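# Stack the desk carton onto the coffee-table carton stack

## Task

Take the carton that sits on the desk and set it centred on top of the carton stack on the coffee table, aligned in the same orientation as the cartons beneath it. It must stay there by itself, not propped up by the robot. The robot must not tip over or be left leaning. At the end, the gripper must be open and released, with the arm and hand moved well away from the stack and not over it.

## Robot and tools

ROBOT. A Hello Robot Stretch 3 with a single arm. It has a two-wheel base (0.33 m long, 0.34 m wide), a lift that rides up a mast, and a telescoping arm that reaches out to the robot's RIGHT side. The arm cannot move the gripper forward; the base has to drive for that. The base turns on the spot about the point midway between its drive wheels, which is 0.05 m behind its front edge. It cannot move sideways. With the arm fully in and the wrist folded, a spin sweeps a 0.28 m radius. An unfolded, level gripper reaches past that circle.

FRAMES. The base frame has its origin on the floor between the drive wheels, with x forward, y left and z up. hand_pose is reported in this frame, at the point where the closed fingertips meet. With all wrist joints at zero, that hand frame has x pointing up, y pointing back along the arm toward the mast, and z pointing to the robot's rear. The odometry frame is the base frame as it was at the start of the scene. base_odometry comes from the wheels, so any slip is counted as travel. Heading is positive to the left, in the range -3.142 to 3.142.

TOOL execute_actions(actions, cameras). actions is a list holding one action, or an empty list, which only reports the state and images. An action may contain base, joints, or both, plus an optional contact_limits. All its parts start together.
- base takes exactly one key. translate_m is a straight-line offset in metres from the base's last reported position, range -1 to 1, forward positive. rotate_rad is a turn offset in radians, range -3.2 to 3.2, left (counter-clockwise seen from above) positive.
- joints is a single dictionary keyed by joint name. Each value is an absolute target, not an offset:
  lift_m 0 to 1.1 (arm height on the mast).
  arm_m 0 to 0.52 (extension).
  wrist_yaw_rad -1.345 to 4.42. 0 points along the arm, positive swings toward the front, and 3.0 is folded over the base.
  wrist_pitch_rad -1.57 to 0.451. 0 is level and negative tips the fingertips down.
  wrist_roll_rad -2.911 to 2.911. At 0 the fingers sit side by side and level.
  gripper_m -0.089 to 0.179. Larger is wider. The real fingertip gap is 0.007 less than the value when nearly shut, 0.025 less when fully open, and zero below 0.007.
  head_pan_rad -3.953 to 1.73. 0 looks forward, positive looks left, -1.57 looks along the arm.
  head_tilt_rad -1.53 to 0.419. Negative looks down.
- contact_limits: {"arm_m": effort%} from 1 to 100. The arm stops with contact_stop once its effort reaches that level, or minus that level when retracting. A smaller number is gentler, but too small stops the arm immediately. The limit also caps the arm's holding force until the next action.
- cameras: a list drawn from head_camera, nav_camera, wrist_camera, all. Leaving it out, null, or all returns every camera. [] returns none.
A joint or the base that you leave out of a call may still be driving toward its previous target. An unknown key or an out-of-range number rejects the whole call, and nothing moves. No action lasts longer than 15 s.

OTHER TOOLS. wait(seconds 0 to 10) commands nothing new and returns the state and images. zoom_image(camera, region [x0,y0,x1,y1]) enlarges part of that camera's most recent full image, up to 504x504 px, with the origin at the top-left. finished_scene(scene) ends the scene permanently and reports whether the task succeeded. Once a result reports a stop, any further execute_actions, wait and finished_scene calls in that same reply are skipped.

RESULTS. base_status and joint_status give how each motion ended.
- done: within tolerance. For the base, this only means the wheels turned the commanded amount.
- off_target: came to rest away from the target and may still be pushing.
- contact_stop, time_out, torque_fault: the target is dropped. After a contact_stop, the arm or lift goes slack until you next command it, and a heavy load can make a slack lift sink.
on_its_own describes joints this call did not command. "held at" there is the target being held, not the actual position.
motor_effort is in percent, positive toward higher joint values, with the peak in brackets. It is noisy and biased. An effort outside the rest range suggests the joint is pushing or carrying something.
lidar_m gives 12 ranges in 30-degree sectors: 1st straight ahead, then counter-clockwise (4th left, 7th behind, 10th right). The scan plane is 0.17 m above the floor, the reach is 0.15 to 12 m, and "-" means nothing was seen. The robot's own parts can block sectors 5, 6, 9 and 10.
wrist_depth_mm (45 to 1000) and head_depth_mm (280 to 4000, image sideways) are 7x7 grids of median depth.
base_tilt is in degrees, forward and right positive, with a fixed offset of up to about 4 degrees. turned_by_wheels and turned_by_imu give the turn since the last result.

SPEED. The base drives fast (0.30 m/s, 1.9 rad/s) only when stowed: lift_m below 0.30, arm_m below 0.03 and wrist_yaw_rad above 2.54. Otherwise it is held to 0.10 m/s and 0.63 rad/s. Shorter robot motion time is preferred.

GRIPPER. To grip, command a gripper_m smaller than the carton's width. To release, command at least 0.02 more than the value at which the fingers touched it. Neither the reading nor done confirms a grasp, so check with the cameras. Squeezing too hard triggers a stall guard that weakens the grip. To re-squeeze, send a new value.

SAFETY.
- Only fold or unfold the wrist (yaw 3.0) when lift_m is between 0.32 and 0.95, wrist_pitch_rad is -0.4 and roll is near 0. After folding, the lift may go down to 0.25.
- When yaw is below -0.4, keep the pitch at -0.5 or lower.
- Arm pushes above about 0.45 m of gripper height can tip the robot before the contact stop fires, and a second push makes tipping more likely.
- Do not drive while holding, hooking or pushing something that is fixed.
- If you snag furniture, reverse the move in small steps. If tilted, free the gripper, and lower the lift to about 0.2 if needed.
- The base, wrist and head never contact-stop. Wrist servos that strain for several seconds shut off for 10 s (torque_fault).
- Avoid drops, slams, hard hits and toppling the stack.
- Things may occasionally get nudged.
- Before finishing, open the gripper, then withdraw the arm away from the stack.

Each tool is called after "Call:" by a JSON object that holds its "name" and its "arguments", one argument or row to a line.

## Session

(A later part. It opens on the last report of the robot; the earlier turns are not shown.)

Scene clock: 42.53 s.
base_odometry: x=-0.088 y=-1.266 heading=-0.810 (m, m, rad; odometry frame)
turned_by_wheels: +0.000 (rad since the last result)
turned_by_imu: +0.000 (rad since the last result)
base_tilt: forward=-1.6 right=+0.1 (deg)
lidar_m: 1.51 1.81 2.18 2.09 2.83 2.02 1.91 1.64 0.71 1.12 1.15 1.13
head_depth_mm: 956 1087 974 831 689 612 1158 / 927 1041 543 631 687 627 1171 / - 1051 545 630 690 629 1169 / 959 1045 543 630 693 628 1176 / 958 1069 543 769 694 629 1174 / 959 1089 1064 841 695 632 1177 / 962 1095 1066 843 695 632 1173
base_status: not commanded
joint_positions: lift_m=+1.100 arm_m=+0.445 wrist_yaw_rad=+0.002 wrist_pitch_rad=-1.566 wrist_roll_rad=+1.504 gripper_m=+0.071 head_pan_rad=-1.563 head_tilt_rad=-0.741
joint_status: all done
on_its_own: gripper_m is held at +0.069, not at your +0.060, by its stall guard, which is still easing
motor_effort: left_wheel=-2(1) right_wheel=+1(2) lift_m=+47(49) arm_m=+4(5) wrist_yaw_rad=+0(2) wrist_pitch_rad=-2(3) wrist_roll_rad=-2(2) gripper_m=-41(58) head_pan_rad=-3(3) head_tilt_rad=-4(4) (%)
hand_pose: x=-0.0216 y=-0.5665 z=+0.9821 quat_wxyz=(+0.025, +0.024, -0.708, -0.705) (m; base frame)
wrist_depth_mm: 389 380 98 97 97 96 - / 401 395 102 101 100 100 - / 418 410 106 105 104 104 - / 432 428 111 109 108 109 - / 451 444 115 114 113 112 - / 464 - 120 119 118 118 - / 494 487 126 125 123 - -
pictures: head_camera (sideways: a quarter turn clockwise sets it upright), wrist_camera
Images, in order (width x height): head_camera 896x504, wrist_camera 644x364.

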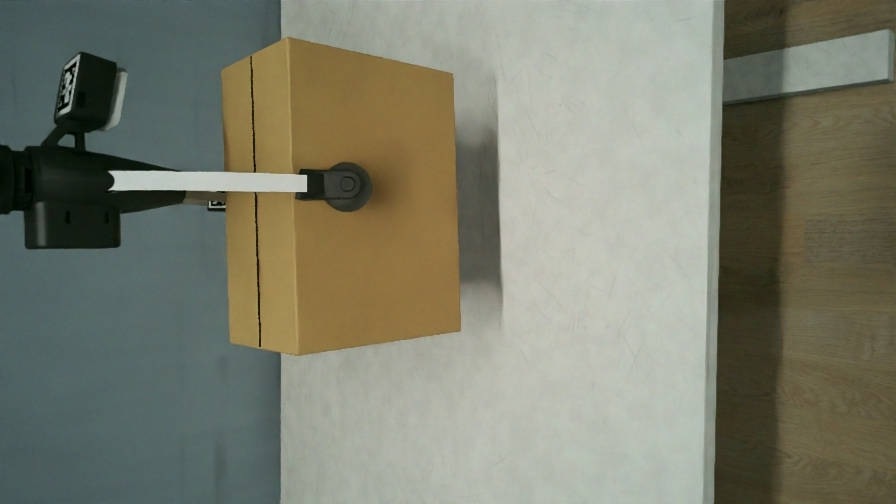

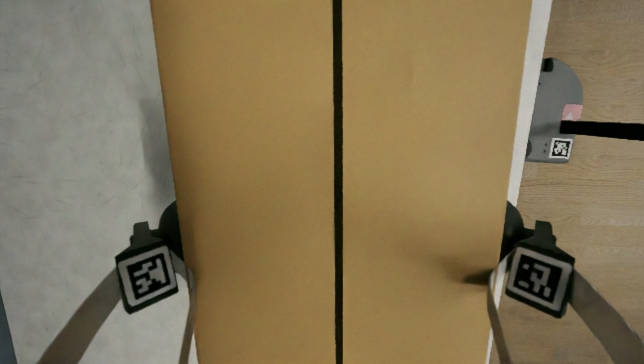

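Call:
{"name": "execute_actions", "arguments": {
  "actions": [
    {"joints":{"arm_m":0.12,"gripper_m":0.065}}
  ],
  "cameras": []
}}

Call:
{"name": "execute_actions", "arguments": {
  "actions": [
    {"base":{"rotate_rad":1.94},"joints":{"head_pan_rad":-0.4,"head_tilt_rad":-0.6}}
  ],
  "cameras": ["nav_camera"]
}}

Call:
{"name": "execute_actions", "arguments": {
  "actions": [
    {"base":{"translate_m":1.0}}
  ],
  "cameras": []
}}

Call:
{"name": "execute_actions", "arguments": {
  "actions": [
    {"base":{"translate_m":0.586}}
  ],
  "cameras": ["head_camera","wrist_camera"]
}}

Scene clock: 49.93 s.
base_odometry: x=-0.088 y=-1.266 heading=-0.810 (m, m, rad; odometry frame)
turned_by_wheels: +0.000 (rad since the last result)
turned_by_imu: -0.002 (rad since the last result)
base_tilt: forward=-1.6 right=+0.0 (deg)
lidar_m: 1.51 1.81 2.17 2.08 2.82 2.01 1.90 1.64 0.71 1.12 1.15 1.14
head_depth_mm: - 1123 - 819 315 292 1077 / - - - 810 316 291 1106 / - - - - 317 289 1129 / 958 1073 - 810 318 295 1108 / 958 1087 1064 839 320 295 1115 / 961 1089 1066 842 320 295 1133 / 965 1091 1065 842 679 612 1178
base_status: not commanded
joint_positions: lift_m=+1.100 arm_m=+0.120 wrist_yaw_rad=+0.002 wrist_pitch_rad=-1.566 wrist_roll_rad=+1.503 gripper_m=+0.083 head_pan_rad=-1.563 head_tilt_rad=-0.741
joint_status: gripper_m off_target (ended at +0.083, target +0.065); the others done
on_its_own: gripper_m is held at +0.081, not at your +0.065, by its stall guard, which is still easing
motor_effort: left_wheel=-1(1) right_wheel=+1(1) lift_m=+47(47) arm_m=-6(6) wrist_yaw_rad=-1(1) wrist_pitch_rad=-2(3) wrist_roll_rad=-1(2) gripper_m=-34(100) head_pan_rad=-3(4) head_tilt_rad=-5(4) (%)
hand_pose: x=-0.0216 y=-0.2423 z=+0.9820 quat_wxyz=(+0.025, +0.024, -0.708, -0.705) (m; base frame)
wrist_depth_mm: 389 377 98 97 96 97 - / 404 397 102 101 100 100 - / 423 415 106 105 104 104 - / 437 428 110 109 108 109 - / 451 448 115 114 113 112 - / 469 - 120 119 118 118 - / 496 491 126 124 123 - -
pictures: none
No camera images: the call's "cameras" was empty. Leave "cameras" out to get every camera's image.

Scene clock: 53.93 s.
base_odometry: x=-0.088 y=-1.266 heading=+1.130 (m, m, rad; odometry frame)
turned_by_wheels: +1.940 (rad since the last result)
turned_by_imu: +1.921 (rad since the last result)
base_tilt: forward=-1.5 right=+0.1 (deg)
lidar_m: 2.08 2.15 1.91 1.92 0.73 0.71 1.12 1.14 1.83 1.51 2.22 2.18
head_depth_mm: 3228 3630 3115 2247 1775 1449 1239 / 3198 3582 2417 2266 1774 1449 1232 / 3194 3523 2413 2261 1774 1458 1236 / 3199 2304 2410 2295 1776 1455 1236 / 3201 3456 2520 2271 1787 1456 1242 / 3160 3528 3152 2288 1781 1465 1243 / 3154 3542 3190 2280 1791 1464 1248
base_status: done
joint_positions: lift_m=+1.100 arm_m=+0.120 wrist_yaw_rad=+0.002 wrist_pitch_rad=-1.566 wrist_roll_rad=+1.503 gripper_m=+0.101 head_pan_rad=-0.407 head_tilt_rad=-0.606
joint_status: all done
on_its_own: gripper_m is held at +0.100, not at your +0.065, by its stall guard, which is still easing
motor_effort: left_wheel=-2(7) right_wheel=+1(4) lift_m=+47(47) arm_m=-6(6) wrist_yaw_rad=-1(2) wrist_pitch_rad=-3(3) wrist_roll_rad=-1(1) gripper_m=-27(35) head_pan_rad=+4(40) head_tilt_rad=+2(15) (%)
hand_pose: x=-0.0216 y=-0.2423 z=+0.9820 quat_wxyz=(+0.025, +0.024, -0.708, -0.705) (m; base frame)
wrist_depth_mm: - - 98 97 97 97 - / - - 102 101 100 100 - / - - 106 105 104 104 - / - - 110 109 108 109 - / - - 115 114 113 113 - / - - 120 119 118 118 - / - - 126 124 123 - -
pictures: nav_camera (sideways: a quarter turn counterclockwise sets it upright)
Images, in order (width x height): nav_camera 672x504.

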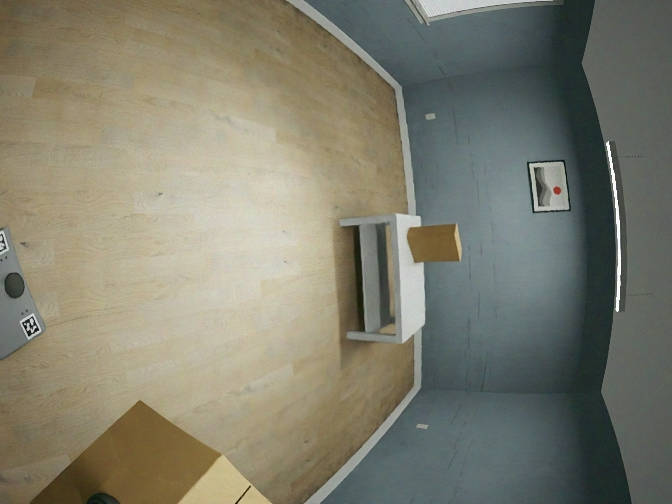

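Scene clock: 65.17 s.
base_odometry: x=+0.339 y=-0.361 heading=+1.130 (m, m, rad; odometry frame)
turned_by_wheels: +0.000 (rad since the last result)
turned_by_imu: +0.001 (rad since the last result)
base_tilt: forward=-1.8 right=+0.0 (deg)
lidar_m: 2.71 1.78 1.60 1.61 1.91 1.59 2.06 2.04 1.84 2.17 1.48 1.14
head_depth_mm: 2361 2648 2858 1526 1663 1455 1232 / 2377 2576 1423 1520 1676 1459 1237 / 2333 2617 1747 1472 1635 1460 1233 / 2355 2587 2835 2187 1779 1464 1234 / 2328 2582 2846 2270 1772 1459 1241 / 2338 2589 2834 2275 1787 1464 1241 / 2321 2549 2828 2273 1779 1468 1241
base_status: done
joint_positions: lift_m=+1.100 arm_m=+0.120 wrist_yaw_rad=+0.002 wrist_pitch_rad=-1.566 wrist_roll_rad=+1.503 gripper_m=+0.107 head_pan_rad=-0.407 head_tilt_rad=-0.606
joint_status: not commanded
on_its_own: gripper_m is held at +0.106, not at your +0.065, by its stall guard, which is not easing now
motor_effort: left_wheel=-2(2) right_wheel=+1(3) lift_m=+47(47) arm_m=-6(6) wrist_yaw_rad=-1(2) wrist_pitch_rad=-3(3) wrist_roll_rad=-1(1) gripper_m=-24(26) head_pan_rad=+3(4) head_tilt_rad=+2(3) (%)
hand_pose: x=-0.0216 y=-0.2423 z=+0.9820 quat_wxyz=(+0.025, +0.024, -0.708, -0.705) (m; base frame)
wrist_depth_mm: - - 98 97 96 97 - / - - 102 101 100 100 - / - - 106 105 104 104 - / - - 110 110 108 109 - / - - 115 114 113 112 - / - - 120 119 118 118 - / - - 126 124 123 - -
pictures: none
No camera images: the call's "cameras" was empty. Leave "cameras" out to get every camera's image.

Scene clock: 72.27 s.
base_odometry: x=+0.589 y=+0.169 heading=+1.130 (m, m, rad; odometry frame)
turned_by_wheels: +0.000 (rad since the last result)
turned_by_imu: +0.001 (rad since the last result)
base_tilt: forward=-1.6 right=+0.1 (deg)
lidar_m: 2.15 1.57 1.40 1.41 1.69 2.61 2.15 2.38 2.09 1.30 0.66 1.12
head_depth_mm: 1858 2074 2331 2256 1109 995 1168 / 1847 2069 2334 2255 1452 1386 1208 / 1859 2065 2297 2257 1784 1455 1235 / 1835 2060 2292 2271 1783 1461 1230 / 1847 2025 2310 2275 1775 1466 1240 / 1841 2036 2290 2289 1793 1469 1237 / 1831 2026 2271 2285 1791 1476 1250
base_status: done
joint_positions: lift_m=+1.100 arm_m=+0.120 wrist_yaw_rad=+0.002 wrist_pitch_rad=-1.566 wrist_roll_rad=+1.503 gripper_m=+0.107 head_pan_rad=-0.407 head_tilt_rad=-0.606
joint_status: not commanded
on_its_own: gripper_m is held at +0.106, not at your +0.065, by its stall guard, which is not easing now
motor_effort: left_wheel=-2(4) right_wheel=+1(5) lift_m=+47(47) arm_m=-6(6) wrist_yaw_rad=-1(2) wrist_pitch_rad=-2(3) wrist_roll_rad=-1(1) gripper_m=-24(23) head_pan_rad=+3(4) head_tilt_rad=+2(2) (%)
hand_pose: x=-0.0216 y=-0.2423 z=+0.9820 quat_wxyz=(+0.025, +0.024, -0.708, -0.705) (m; base frame)
wrist_depth_mm: - - 98 97 96 96 - / - - 102 101 100 100 - / - - 106 105 104 104 - / - - 110 109 108 109 - / - - 115 114 113 112 - / 768 767 120 119 118 118 - / 807 805 126 125 123 - -
pictures: head_camera (sideways: a quarter turn clockwise sets it upright), wrist_camera
Images, in order (width x height): head_camera 896x504, wrist_camera 644x364.

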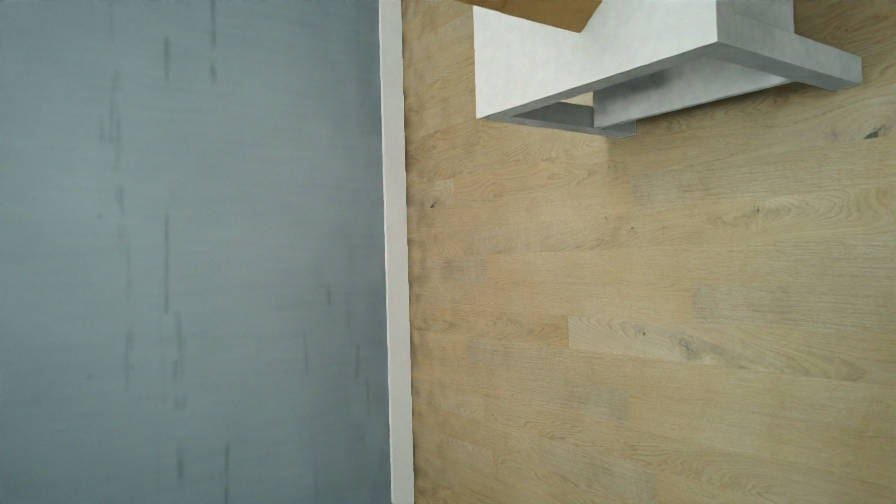

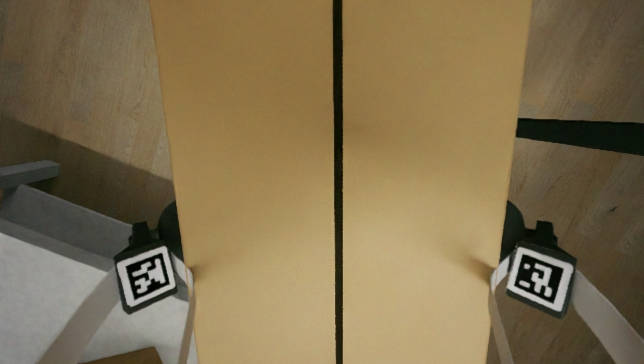

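Call:
{"name": "execute_actions", "arguments": {
  "actions": [
    {"base":{"rotate_rad":-0.355},"joints":{"head_pan_rad":-0.7,"head_tilt_rad":-0.7}}
  ],
  "cameras": ["head_camera"]
}}

Call:
{"name": "execute_actions", "arguments": {
  "actions": [
    {"base":{"translate_m":0.88},"joints":{"head_pan_rad":-1.57,"head_tilt_rad":-0.75}}
  ]
}}

Scene clock: 77.33 s.
base_odometry: x=+0.589 y=+0.169 heading=+0.775 (m, m, rad; odometry frame)
turned_by_wheels: -0.355 (rad since the last result)
turned_by_imu: -0.353 (rad since the last result)
base_tilt: forward=-1.6 right=-0.1 (deg)
lidar_m: 1.13 2.04 1.47 1.41 1.45 1.94 2.16 2.60 2.39 2.10 1.30 0.66
head_depth_mm: 2442 2713 2620 1447 1638 295 301 / 2674 2951 2580 1345 1570 1377 1122 / 2627 2969 1705 1309 1444 1378 1187 / 2410 2708 2548 1266 1157 1348 1193 / 2229 2485 1019 1106 1093 1291 1192 / 2064 2312 2448 1283 1454 1393 1199 / 1956 2138 2372 1974 1612 1390 1197
base_status: done
joint_positions: lift_m=+1.100 arm_m=+0.120 wrist_yaw_rad=+0.002 wrist_pitch_rad=-1.566 wrist_roll_rad=+1.503 gripper_m=+0.107 head_pan_rad=-0.693 head_tilt_rad=-0.691
joint_status: all done
on_its_own: gripper_m is held at +0.106, not at your +0.065, by its stall guard, which is not easing now
motor_effort: left_wheel=+4(8) right_wheel=-3(7) lift_m=+47(47) arm_m=-6(6) wrist_yaw_rad=-1(1) wrist_pitch_rad=-2(3) wrist_roll_rad=-1(1) gripper_m=-23(23) head_pan_rad=-3(26) head_tilt_rad=-4(13) (%)
hand_pose: x=-0.0216 y=-0.2423 z=+0.9820 quat_wxyz=(+0.025, +0.024, -0.708, -0.705) (m; base frame)
wrist_depth_mm: - - 98 97 96 96 - / - - 102 101 100 100 - / - - 106 105 104 104 - / - - 111 109 108 109 - / - - 115 114 113 112 - / - - 120 119 118 118 - / - - 126 125 123 - -
pictures: head_camera (sideways: a quarter turn clockwise sets it upright)
Images, in order (width x height): head_camera 896x504.

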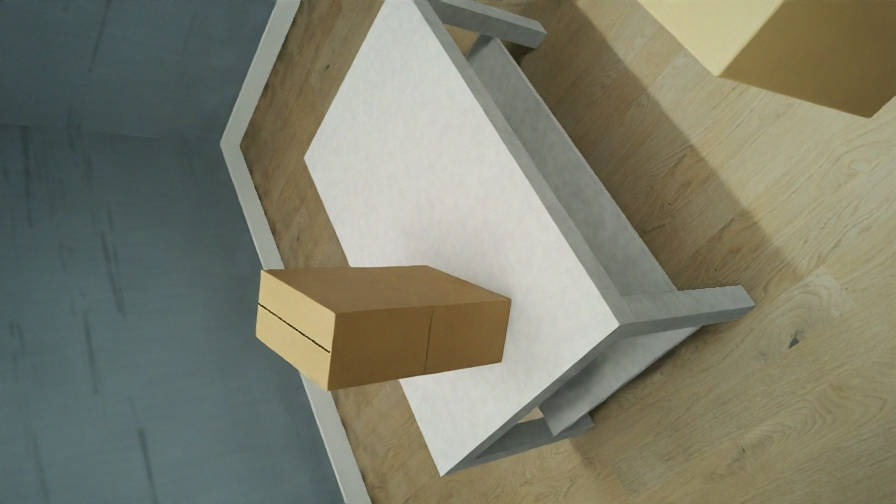

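Scene clock: 87.37 s.
base_odometry: x=+1.218 y=+0.784 heading=+0.775 (m, m, rad; odometry frame)
turned_by_wheels: +0.000 (rad since the last result)
turned_by_imu: +0.001 (rad since the last result)
base_tilt: forward=-1.5 right=+0.0 (deg)
lidar_m: 1.27 1.31 1.48 1.42 1.47 1.99 3.03 2.95 0.39 1.16 0.36 1.32
head_depth_mm: - 2407 - 1880 315 298 759 / - - - 1197 316 291 758 / - - - - 318 289 983 / 2067 2325 - 685 319 295 760 / 2079 2352 2442 1207 320 295 761 / 2090 2371 2454 1922 321 295 775 / 2091 2345 2443 1926 1550 1271 1155
base_status: done
joint_positions: lift_m=+1.100 arm_m=+0.120 wrist_yaw_rad=+0.002 wrist_pitch_rad=-1.566 wrist_roll_rad=+1.503 gripper_m=+0.107 head_pan_rad=-1.563 head_tilt_rad=-0.741
joint_status: all done
on_its_own: gripper_m is held at +0.106, not at your +0.065, by its stall guard, which is not easing now
motor_effort: left_wheel=+3(7) right_wheel=-2(3) lift_m=+47(47) arm_m=-6(6) wrist_yaw_rad=-1(1) wrist_pitch_rad=-3(2) wrist_roll_rad=-1(1) gripper_m=-24(23) head_pan_rad=-3(42) head_tilt_rad=-4(11) (%)
hand_pose: x=-0.0216 y=-0.2423 z=+0.9820 quat_wxyz=(+0.025, +0.024, -0.708, -0.705) (m; base frame)
wrist_depth_mm: 636 628 98 97 96 96 - / 661 314 102 101 100 100 - / 330 322 106 105 104 104 - / 341 337 110 109 108 109 - / 356 713 115 114 113 112 - / - - 120 119 118 118 - / - - 126 125 123 - -
pictures: head_camera (sideways: a quarter turn clockwise sets it upright), nav_camera (sideways: a quarter turn counterclockwise sets it upright), wrist_camera
Images, in order (width x height): head_camera 896x504, nav_camera 672x504, wrist_camera 644x364.

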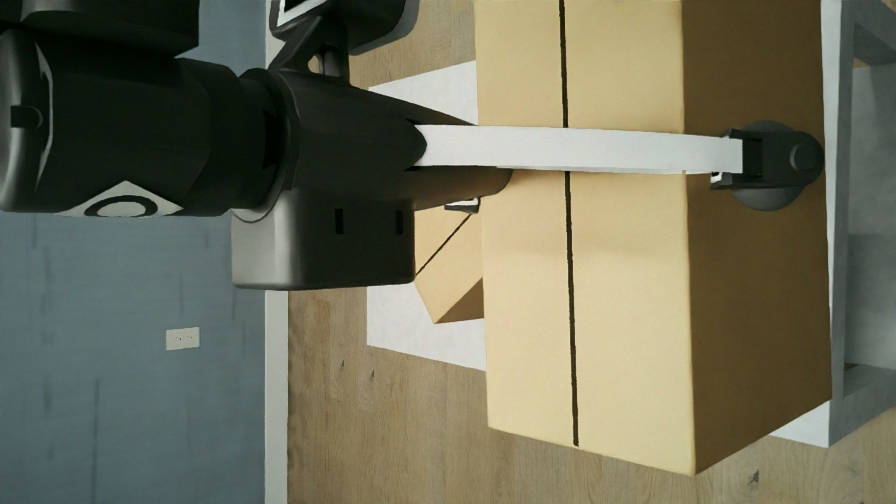

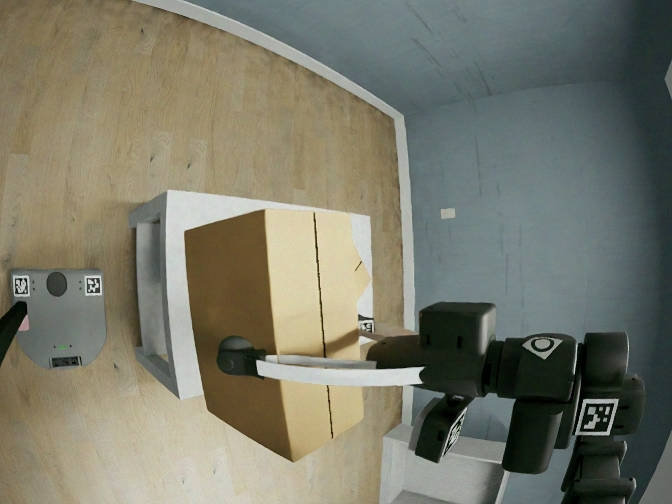

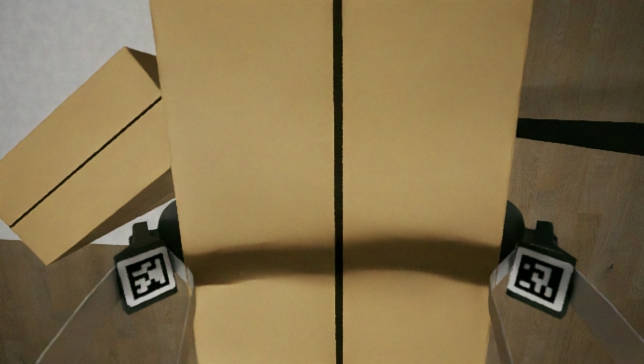

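Call:
{"name": "execute_actions", "arguments": {
  "actions": [
    {"joints":{"arm_m":0.38,"wrist_roll_rad":2.43,"head_tilt_rad":-0.8}}
  ],
  "cameras": ["head_camera","wrist_camera"]
}}

Scene clock: 91.73 s.
base_odometry: x=+1.218 y=+0.784 heading=+0.775 (m, m, rad; odometry frame)
turned_by_wheels: +0.000 (rad since the last result)
turned_by_imu: -0.001 (rad since the last result)
base_tilt: forward=-1.5 right=-0.1 (deg)
lidar_m: 1.27 1.31 1.48 1.42 1.47 2.00 3.03 2.95 0.39 1.16 0.36 1.32
head_depth_mm: 2039 2375 1994 1752 1031 844 912 / 2012 2379 455 508 767 846 1016 / - 557 460 504 639 816 1016 / 2079 584 497 617 779 849 1018 / 2107 2330 618 1113 967 851 1022 / 2102 2425 2237 1822 1059 857 994 / 2121 2420 2266 1831 1541 1318 1157
base_status: not commanded
joint_positions: lift_m=+1.100 arm_m=+0.380 wrist_yaw_rad=+0.002 wrist_pitch_rad=-1.563 wrist_roll_rad=+2.427 gripper_m=+0.107 head_pan_rad=-1.563 head_tilt_rad=-0.790
joint_status: all done
on_its_own: gripper_m is held at +0.106, not at your +0.065, by its stall guard, which is not easing now
motor_effort: left_wheel=+3(3) right_wheel=-2(2) lift_m=+47(47) arm_m=+5(6) wrist_yaw_rad=+0(2) wrist_pitch_rad=-4(4) wrist_roll_rad=+1(2) gripper_m=-23(23) head_pan_rad=-3(4) head_tilt_rad=-4(10) (%)
hand_pose: x=-0.0214 y=-0.5020 z=+0.9820 quat_wxyz=(-0.294, -0.292, -0.646, -0.641) (m; base frame)
wrist_depth_mm: - - 98 98 97 96 - / - - 102 101 100 100 - / - - 106 105 104 105 - / - - 110 109 108 109 - / - 751 115 114 113 112 - / - 762 120 119 118 118 - / - - 126 125 123 - -
pictures: head_camera (sideways: a quarter turn clockwise sets it upright), wrist_camera
Images, in order (width x height): head_camera 896x504, wrist_camera 644x364.

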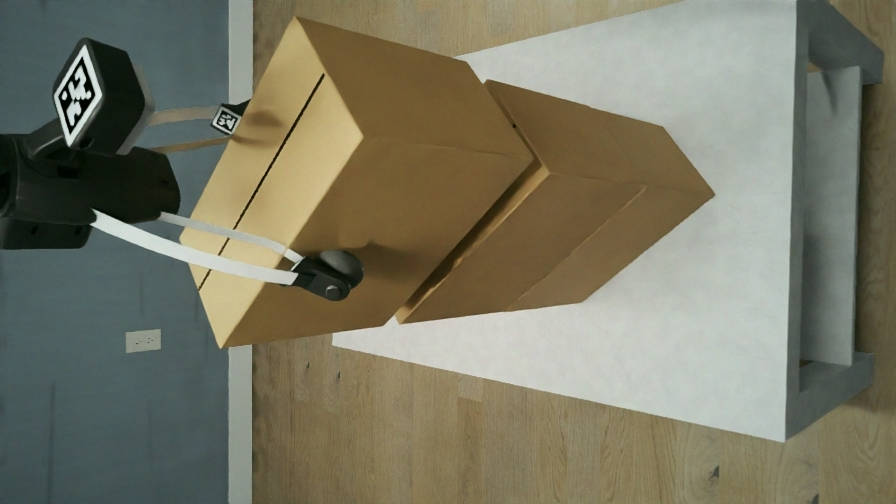

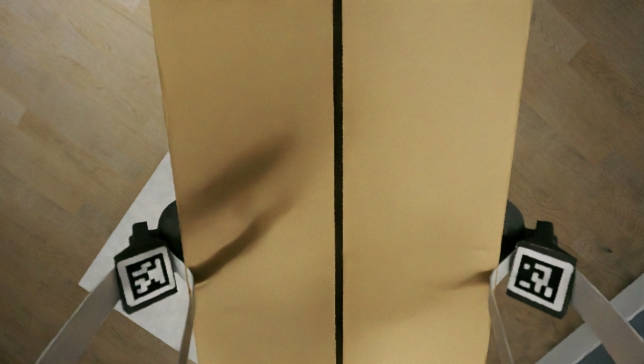

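Call:
{"name": "execute_actions", "arguments": {
  "actions": [
    {"joints":{"lift_m":1.085}}
  ],
  "cameras": ["head_camera"]
}}

Call:
{"name": "zoom_image", "arguments": {
  "camera": "head_camera",
  "region": [370,50,730,350]
}}

Scene clock: 93.77 s.
base_odometry: x=+1.218 y=+0.784 heading=+0.775 (m, m, rad; odometry frame)
turned_by_wheels: +0.000 (rad since the last result)
turned_by_imu: +0.000 (rad since the last result)
base_tilt: forward=-1.6 right=+0.1 (deg)
lidar_m: 1.27 1.31 1.48 1.42 1.47 1.99 3.02 2.94 0.39 1.16 0.36 1.32
head_depth_mm: 2065 2391 2084 1757 1028 846 907 / 2013 2428 468 508 768 848 1015 / - 1470 473 503 639 815 1015 / 2089 2273 507 608 780 852 1016 / 2091 2353 618 1085 967 849 1015 / 2118 2395 2236 1815 1064 853 991 / 2114 2422 2259 1822 1529 1322 1161
base_status: not commanded
joint_positions: lift_m=+1.085 arm_m=+0.380 wrist_yaw_rad=+0.002 wrist_pitch_rad=-1.563 wrist_roll_rad=+2.427 gripper_m=+0.107 head_pan_rad=-1.563 head_tilt_rad=-0.790
joint_status: all done
on_its_own: gripper_m is held at +0.106, not at your +0.065, by its stall guard, which is not easing now
motor_effort: left_wheel=+3(3) right_wheel=-2(2) lift_m=+31(41) arm_m=+5(5) wrist_yaw_rad=-1(1) wrist_pitch_rad=-4(4) wrist_roll_rad=+1(1) gripper_m=-23(23) head_pan_rad=-3(3) head_tilt_rad=-5(5) (%)
hand_pose: x=-0.0214 y=-0.5020 z=+0.9675 quat_wxyz=(-0.294, -0.292, -0.646, -0.641) (m; base frame)
wrist_depth_mm: - - 98 97 96 96 982 / - - 102 101 100 100 - / - - 106 105 104 105 - / - - 110 109 108 109 - / - 736 115 114 113 113 - / - 746 120 119 118 118 - / - - 126 125 123 - -
pictures: head_camera (sideways: a quarter turn clockwise sets it upright)
Images, in order (width x height): head_camera 896x504.

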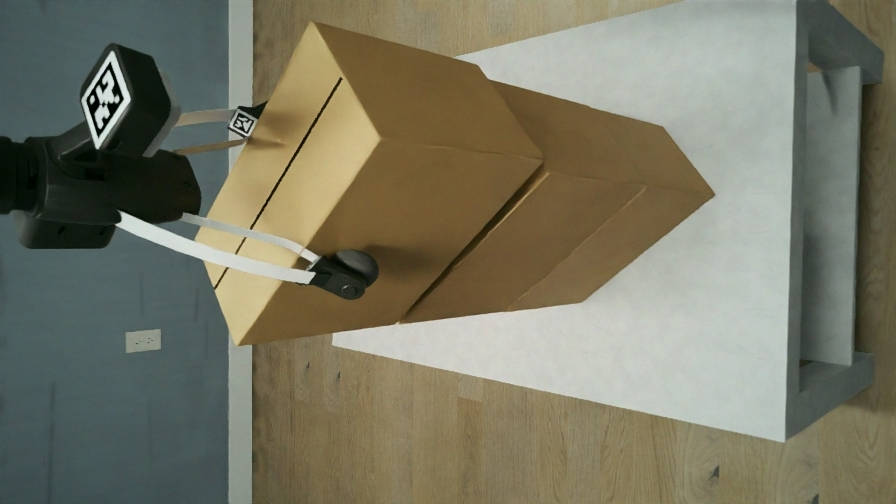

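Region (370, 50, 730, 350) of head_camera's 896x504 image, scaled by 1.400, with more detail than that image has.

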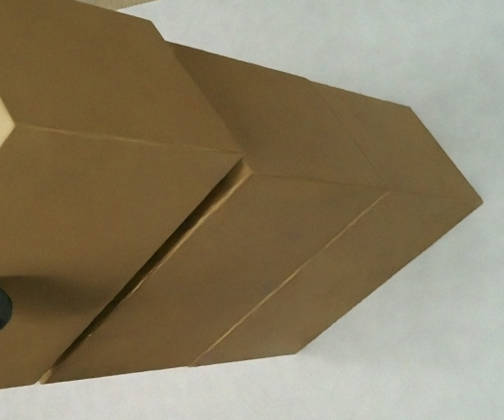

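Call:
{"name": "execute_actions", "arguments": {
  "actions": [
    {"base":{"translate_m":0.008},"joints":{"arm_m":0.388,"lift_m":1.078}}
  ],
  "cameras": ["head_camera"]
}}

Call:
{"name": "zoom_image", "arguments": {
  "camera": "head_camera",
  "region": [370,50,730,350]
}}

Scene clock: 96.43 s.
base_odometry: x=+1.224 y=+0.790 heading=+0.775 (m, m, rad; odometry frame)
turned_by_wheels: +0.000 (rad since the last result)
turned_by_imu: +0.000 (rad since the last result)
base_tilt: forward=-1.6 right=-0.1 (deg)
lidar_m: 1.26 1.30 1.48 1.42 1.47 1.99 3.04 0.42 0.39 1.16 0.35 1.31
head_depth_mm: 2067 2374 2076 1746 1001 848 940 / 2042 2434 481 523 720 849 1014 / - 2347 484 514 645 819 1020 / 2112 2246 516 621 800 849 1016 / 2103 2374 627 1117 966 853 1023 / 2131 2428 2260 1818 1435 852 998 / 2104 2411 2280 1810 1526 1324 1157
base_status: done
joint_positions: lift_m=+1.078 arm_m=+0.388 wrist_yaw_rad=+0.002 wrist_pitch_rad=-1.563 wrist_roll_rad=+2.427 gripper_m=+0.107 head_pan_rad=-1.563 head_tilt_rad=-0.790
joint_status: all done
on_its_own: gripper_m is held at +0.106, not at your +0.065, by its stall guard, which is not easing now
motor_effort: left_wheel=+3(8) right_wheel=-2(4) lift_m=+30(32) arm_m=+5(6) wrist_yaw_rad=+0(2) wrist_pitch_rad=-4(4) wrist_roll_rad=+1(1) gripper_m=-23(23) head_pan_rad=-3(3) head_tilt_rad=-4(4) (%)
hand_pose: x=-0.0214 y=-0.5101 z=+0.9605 quat_wxyz=(-0.294, -0.292, -0.646, -0.641) (m; base frame)
wrist_depth_mm: - - 98 97 96 96 985 / - - 102 101 100 100 - / - - 106 105 104 105 - / - - 110 109 108 109 - / - 720 115 114 113 112 - / - 744 120 119 118 118 - / - - 126 125 123 - -
pictures: head_camera (sideways: a quarter turn clockwise sets it upright)
Images, in order (width x height): head_camera 896x504.

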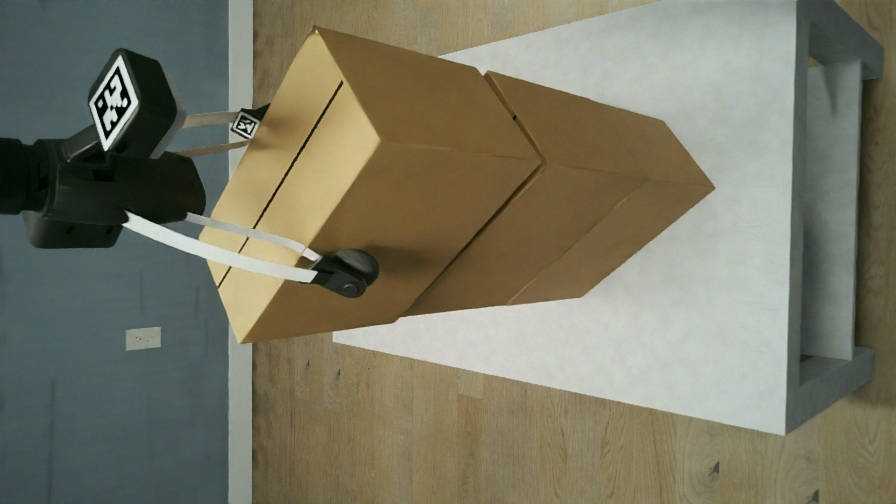

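Region (370, 50, 730, 350) of head_camera's 896x504 image, scaled by 1.400, with more detail than that image has.

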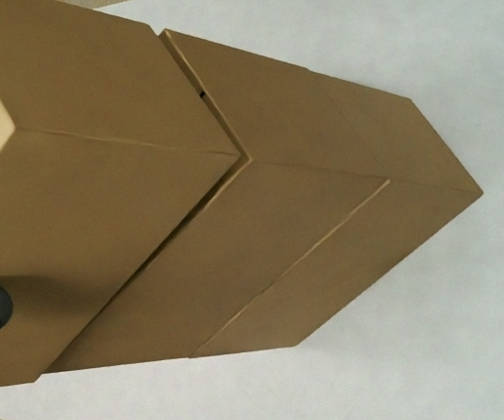

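Call:
{"name": "execute_actions", "arguments": {
  "actions": [
    {"joints":{"lift_m":1.06}}
  ],
  "cameras": ["head_camera"]
}}

Call:
{"name": "zoom_image", "arguments": {
  "camera": "head_camera",
  "region": [370,50,730,350]
}}

Scene clock: 97.80 s.
base_odometry: x=+1.224 y=+0.790 heading=+0.775 (m, m, rad; odometry frame)
turned_by_wheels: +0.000 (rad since the last result)
turned_by_imu: +0.000 (rad since the last result)
base_tilt: forward=-1.6 right=+0.1 (deg)
lidar_m: 1.26 1.30 1.48 1.42 1.47 1.99 3.04 0.42 0.40 1.16 0.35 1.31
head_depth_mm: 2077 2391 2224 1764 1006 844 937 / 2062 2466 504 526 720 847 1017 / - 2412 508 515 645 818 1018 / 2053 2307 526 621 796 849 1022 / 2108 2353 620 1116 966 854 1020 / 2108 2407 2238 1837 1436 851 998 / 2131 2417 2269 1831 1529 1311 1160
base_status: not commanded
joint_positions: lift_m=+1.063 arm_m=+0.388 wrist_yaw_rad=+0.002 wrist_pitch_rad=-1.567 wrist_roll_rad=+2.427 gripper_m=+0.107 head_pan_rad=-1.563 head_tilt_rad=-0.790
joint_status: lift_m contact_stop (moved -0.015 of -0.018)
on_its_own: gripper_m is held at +0.106, not at your +0.065, by its stall guard, which is not easing now; lift_m is slack since a contact_stop, until your next command for it
motor_effort: left_wheel=+3(3) right_wheel=-2(2) lift_m=+37(37) arm_m=+4(5) wrist_yaw_rad=-1(1) wrist_pitch_rad=-2(4) wrist_roll_rad=+1(0) gripper_m=-24(24) head_pan_rad=-3(3) head_tilt_rad=-4(5) (%)
hand_pose: x=-0.0214 y=-0.5093 z=+0.9456 quat_wxyz=(-0.293, -0.293, -0.645, -0.642) (m; base frame)
wrist_depth_mm: - - 99 98 97 97 961 / - - 103 102 101 101 - / - - 107 105 104 105 - / - 682 111 109 108 109 - / - 704 115 114 113 113 - / - 736 120 119 118 118 - / - 757 126 124 123 - -
pictures: head_camera (sideways: a quarter turn clockwise sets it upright)
Images, in order (width x height): head_camera 896x504.

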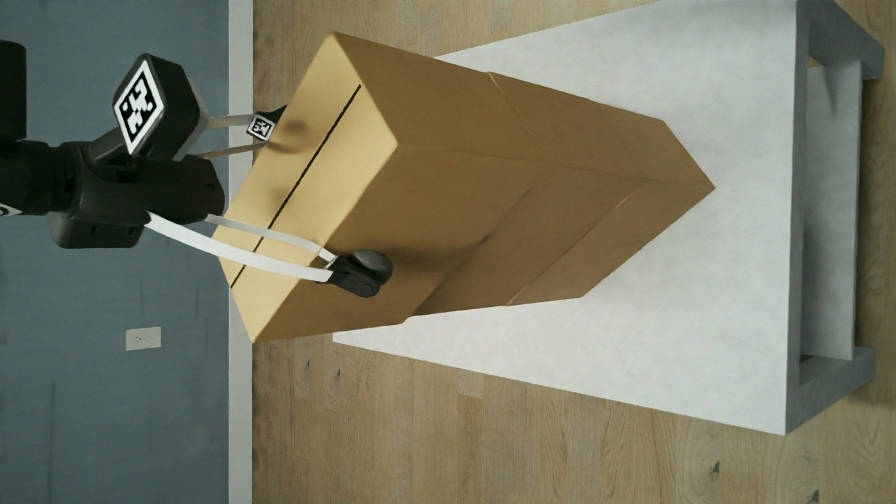

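Region (370, 50, 730, 350) of head_camera's 896x504 image, scaled by 1.400, with more detail than that image has.

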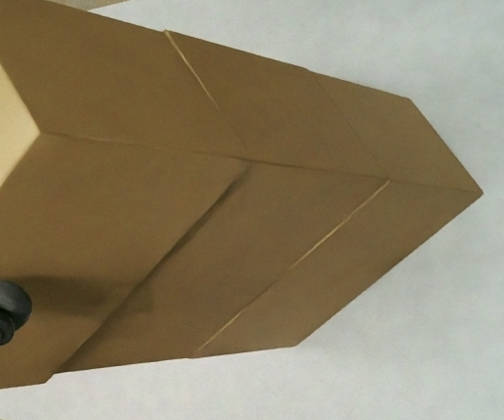

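Call:
{"name": "execute_actions", "arguments": {
  "actions": [
    {"joints":{"lift_m":1.072}}
  ],
  "cameras": []
}}

Call:
{"name": "execute_actions", "arguments": {
  "actions": [
    {"joints":{"wrist_roll_rad":2.462,"arm_m":0.391}}
  ],
  "cameras": []
}}

Call:
{"name": "execute_actions", "arguments": {
  "actions": [
    {"joints":{"lift_m":1.063}}
  ],
  "cameras": ["head_camera"]
}}

Call:
{"name": "zoom_image", "arguments": {
  "camera": "head_camera",
  "region": [370,50,730,350]
}}

Scene clock: 99.70 s.
base_odometry: x=+1.224 y=+0.790 heading=+0.775 (m, m, rad; odometry frame)
turned_by_wheels: +0.000 (rad since the last result)
turned_by_imu: +0.000 (rad since the last result)
base_tilt: forward=-1.6 right=+0.1 (deg)
lidar_m: 1.26 1.30 1.48 1.42 1.47 1.99 3.03 0.42 0.40 1.16 0.35 1.31
head_depth_mm: 2083 2363 2144 1708 1005 844 939 / 2077 2482 490 522 717 848 1014 / - 2409 494 513 644 816 1017 / 2066 2308 519 621 797 850 1018 / 2116 2362 626 1112 967 852 1022 / 2093 2428 2266 1811 1432 853 998 / 2113 2446 2254 1826 1533 1320 1159
base_status: not commanded
joint_positions: lift_m=+1.072 arm_m=+0.388 wrist_yaw_rad=+0.002 wrist_pitch_rad=-1.564 wrist_roll_rad=+2.427 gripper_m=+0.107 head_pan_rad=-1.563 head_tilt_rad=-0.790
joint_status: all done
on_its_own: gripper_m is held at +0.106, not at your +0.065, by its stall guard, which is not easing now
motor_effort: left_wheel=+3(3) right_wheel=-2(2) lift_m=+47(50) arm_m=+4(3) wrist_yaw_rad=-2(1) wrist_pitch_rad=-3(4) wrist_roll_rad=+1(1) gripper_m=-23(24) head_pan_rad=-3(4) head_tilt_rad=-5(4) (%)
hand_pose: x=-0.0214 y=-0.5099 z=+0.9540 quat_wxyz=(-0.294, -0.293, -0.645, -0.642) (m; base frame)
wrist_depth_mm: - - 98 97 96 96 956 / - - 102 101 100 100 - / - - 106 105 104 104 - / - 692 110 109 108 109 - / - 720 115 114 113 112 - / - 735 120 119 118 118 - / - - 126 125 123 - -
pictures: none
No camera images: the call's "cameras" was empty. Leave "cameras" out to get every camera's image.

Scene clock: 100.27 s.
base_odometry: x=+1.224 y=+0.790 heading=+0.775 (m, m, rad; odometry frame)
turned_by_wheels: +0.000 (rad since the last result)
turned_by_imu: +0.000 (rad since the last result)
base_tilt: forward=-1.6 right=+0.2 (deg)
lidar_m: 1.26 1.30 1.48 1.42 1.47 1.99 3.04 0.42 0.39 1.16 0.35 1.31
head_depth_mm: 2089 2377 2142 1752 1002 844 941 / 2074 2480 490 529 721 847 1015 / - 1499 494 518 646 820 1012 / 2062 2276 522 625 798 850 1015 / 2113 2353 656 1115 966 850 1022 / 2097 2421 2251 1826 1429 853 1001 / 2108 2429 2261 1826 1537 1312 1162
base_status: not commanded
joint_positions: lift_m=+1.072 arm_m=+0.391 wrist_yaw_rad=+0.002 wrist_pitch_rad=-1.564 wrist_roll_rad=+2.458 gripper_m=+0.107 head_pan_rad=-1.563 head_tilt_rad=-0.790
joint_status: all done
on_its_own: gripper_m is held at +0.106, not at your +0.065, by its stall guard, which is not easing now
motor_effort: left_wheel=+3(3) right_wheel=-2(2) lift_m=+47(47) arm_m=+5(6) wrist_yaw_rad=+0(1) wrist_pitch_rad=-3(3) wrist_roll_rad=+1(2) gripper_m=-23(24) head_pan_rad=-3(3) head_tilt_rad=-5(5) (%)
hand_pose: x=-0.0214 y=-0.5128 z=+0.9540 quat_wxyz=(-0.304, -0.302, -0.641, -0.637) (m; base frame)
wrist_depth_mm: - - 98 97 96 96 951 / - - 102 101 100 100 - / - - 106 105 104 105 - / - - 110 109 108 109 - / - 720 115 114 113 113 - / - 732 120 119 117 118 - / - - 126 125 124 - -
pictures: none
No camera images: the call's "cameras" was empty. Leave "cameras" out to get every camera's image.

Scene clock: 101.00 s.
base_odometry: x=+1.224 y=+0.790 heading=+0.775 (m, m, rad; odometry frame)
turned_by_wheels: +0.000 (rad since the last result)
turned_by_imu: +0.000 (rad since the last result)
base_tilt: forward=-1.6 right=+0.1 (deg)
lidar_m: 1.26 1.30 1.48 1.42 1.47 1.99 3.03 0.42 0.39 1.16 0.35 1.31
head_depth_mm: 2073 2375 2215 1753 1004 844 940 / 2081 2484 506 532 719 848 1011 / - 2422 507 517 646 817 1016 / 2049 2303 528 624 796 850 1015 / 2117 2361 656 1115 963 852 1018 / 2115 2404 2244 1822 1434 851 1000 / 2110 2407 2264 1831 1532 1313 1155
base_status: not commanded
joint_positions: lift_m=+1.063 arm_m=+0.391 wrist_yaw_rad=+0.002 wrist_pitch_rad=-1.566 wrist_roll_rad=+2.458 gripper_m=+0.107 head_pan_rad=-1.563 head_tilt_rad=-0.790
joint_status: all done
on_its_own: gripper_m is held at +0.106, not at your +0.065, by its stall guard, which is not easing now
motor_effort: left_wheel=+3(3) right_wheel=-2(2) lift_m=+23(42) arm_m=+4(5) wrist_yaw_rad=-2(1) wrist_pitch_rad=-2(4) wrist_roll_rad=+1(1) gripper_m=-24(23) head_pan_rad=-3(3) head_tilt_rad=-4(4) (%)
hand_pose: x=-0.0214 y=-0.5124 z=+0.9458 quat_wxyz=(-0.303, -0.303, -0.640, -0.638) (m; base frame)
wrist_depth_mm: - - 99 98 97 97 937 / - - 103 102 101 101 - / - - 106 106 105 105 - / - - 111 110 108 109 - / - 709 115 114 113 112 - / - 736 120 119 118 118 - / - 768 126 124 123 - -
pictures: head_camera (sideways: a quarter turn clockwise sets it upright)
Images, in order (width x height): head_camera 896x504.

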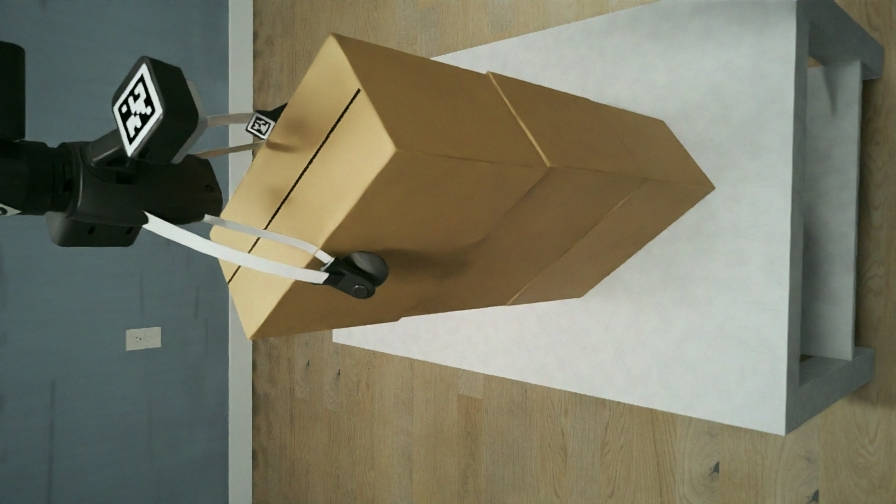

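Region (370, 50, 730, 350) of head_camera's 896x504 image, scaled by 1.400, with more detail than that image has.

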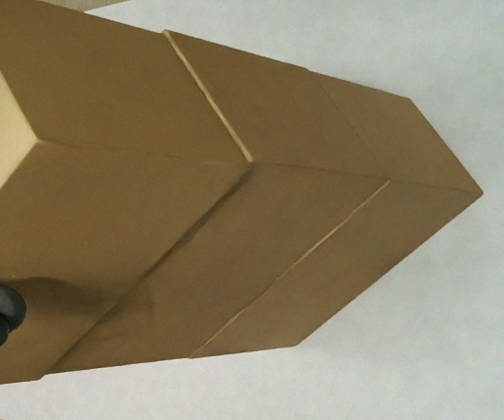

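Call:
{"name": "execute_actions", "arguments": {
  "actions": [
    {"joints":{"gripper_m":0.179}}
  ],
  "cameras": ["wrist_camera"]
}}

Call:
{"name": "execute_actions", "arguments": {
  "actions": [
    {"joints":{"lift_m":1.1}}
  ],
  "cameras": ["wrist_camera","head_camera"]
}}

Scene clock: 103.20 s.
base_odometry: x=+1.224 y=+0.790 heading=+0.775 (m, m, rad; odometry frame)
turned_by_wheels: +0.000 (rad since the last result)
turned_by_imu: +0.000 (rad since the last result)
base_tilt: forward=-1.7 right=+0.1 (deg)
lidar_m: 1.26 1.30 1.48 1.42 1.47 1.99 3.03 0.42 0.40 1.16 0.35 1.32
head_depth_mm: 2082 2378 2217 1756 1006 846 940 / 2067 2466 505 531 720 847 1015 / - 2509 508 519 646 816 1013 / 2056 2293 530 624 799 850 1017 / 2103 2364 674 1109 967 848 1018 / 2102 2426 2259 1829 1429 857 1001 / 2111 2419 2260 1829 1529 1316 1161
base_status: not commanded
joint_positions: lift_m=+1.063 arm_m=+0.391 wrist_yaw_rad=+0.002 wrist_pitch_rad=-1.565 wrist_roll_rad=+2.458 gripper_m=+0.179 head_pan_rad=-1.563 head_tilt_rad=-0.790
joint_status: all done
motor_effort: left_wheel=+3(3) right_wheel=-2(2) lift_m=+29(30) arm_m=+5(4) wrist_yaw_rad=-1(2) wrist_pitch_rad=-3(4) wrist_roll_rad=+1(1) gripper_m=+0(100) head_pan_rad=-3(3) head_tilt_rad=-4(4) (%)
hand_pose: x=-0.0214 y=-0.5128 z=+0.9456 quat_wxyz=(-0.304, -0.302, -0.641, -0.637) (m; base frame)
wrist_depth_mm: - - 98 98 97 96 941 / - - 102 101 100 100 - / - - 106 105 104 104 - / - - 110 109 108 109 - / - 694 115 113 112 112 - / - 735 120 118 116 117 - / - - 125 123 122 - -
pictures: wrist_camera
Images, in order (width x height): wrist_camera 644x364.

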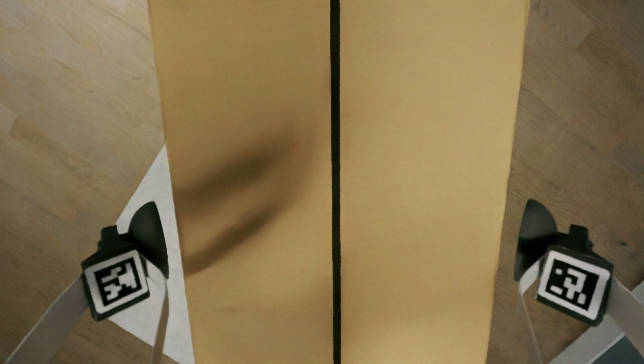

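Scene clock: 104.33 s.
base_odometry: x=+1.224 y=+0.790 heading=+0.775 (m, m, rad; odometry frame)
turned_by_wheels: +0.000 (rad since the last result)
turned_by_imu: +0.000 (rad since the last result)
base_tilt: forward=-1.6 right=+0.1 (deg)
lidar_m: 1.26 1.30 1.48 1.42 1.47 1.99 3.05 0.42 0.39 1.16 0.35 1.31
head_depth_mm: 2043 2393 2217 1751 1006 847 941 / 2003 2373 505 531 719 845 1014 / - 2408 507 520 646 819 1020 / 2111 2283 537 624 798 850 1015 / 2101 2360 992 1111 966 852 1019 / 2099 2407 2258 1799 1428 852 999 / 2113 2421 2251 1822 1527 1317 1158
base_status: not commanded
joint_positions: lift_m=+1.100 arm_m=+0.391 wrist_yaw_rad=+0.002 wrist_pitch_rad=-1.565 wrist_roll_rad=+2.458 gripper_m=+0.179 head_pan_rad=-1.563 head_tilt_rad=-0.790
joint_status: all done
motor_effort: left_wheel=+3(3) right_wheel=-2(2) lift_m=+46(47) arm_m=+4(4) wrist_yaw_rad=-1(1) wrist_pitch_rad=-3(3) wrist_roll_rad=+1(1) gripper_m=+1(1) head_pan_rad=-2(3) head_tilt_rad=-5(5) (%)
hand_pose: x=-0.0214 y=-0.5128 z=+0.9821 quat_wxyz=(-0.304, -0.302, -0.641, -0.637) (m; base frame)
wrist_depth_mm: - - 132 131 129 - - / - - 137 136 134 - - / - - 143 140 139 - - / - - 148 146 144 - - / - 736 155 152 150 - - / - 764 163 158 157 - - / - - 170 165 164 - -
pictures: head_camera (sideways: a quarter turn clockwise sets it upright), wrist_camera
Images, in order (width x height): head_camera 896x504, wrist_camera 644x364.

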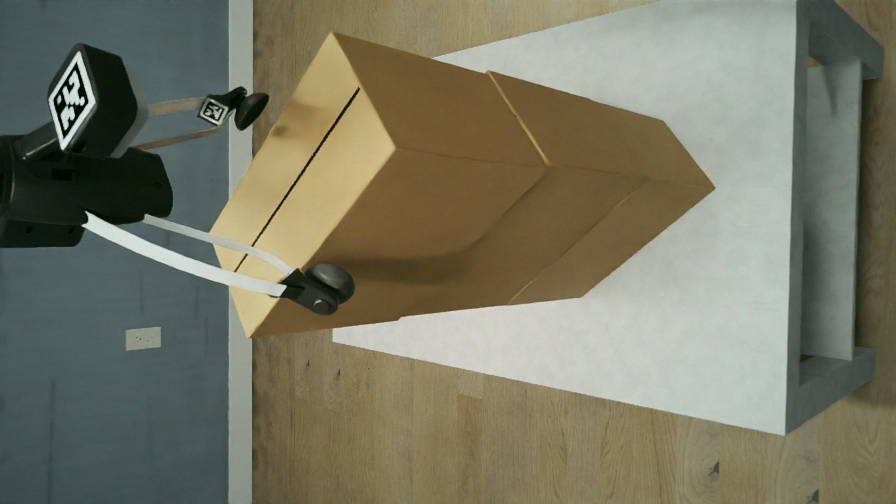

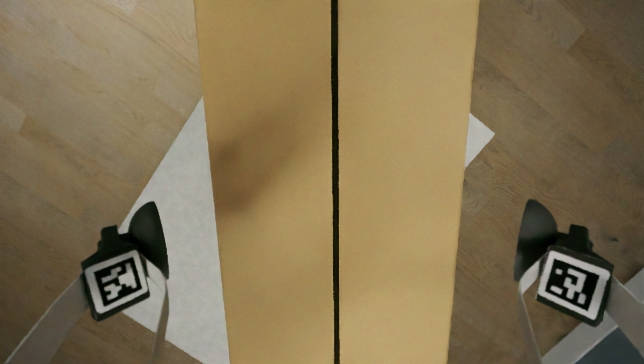

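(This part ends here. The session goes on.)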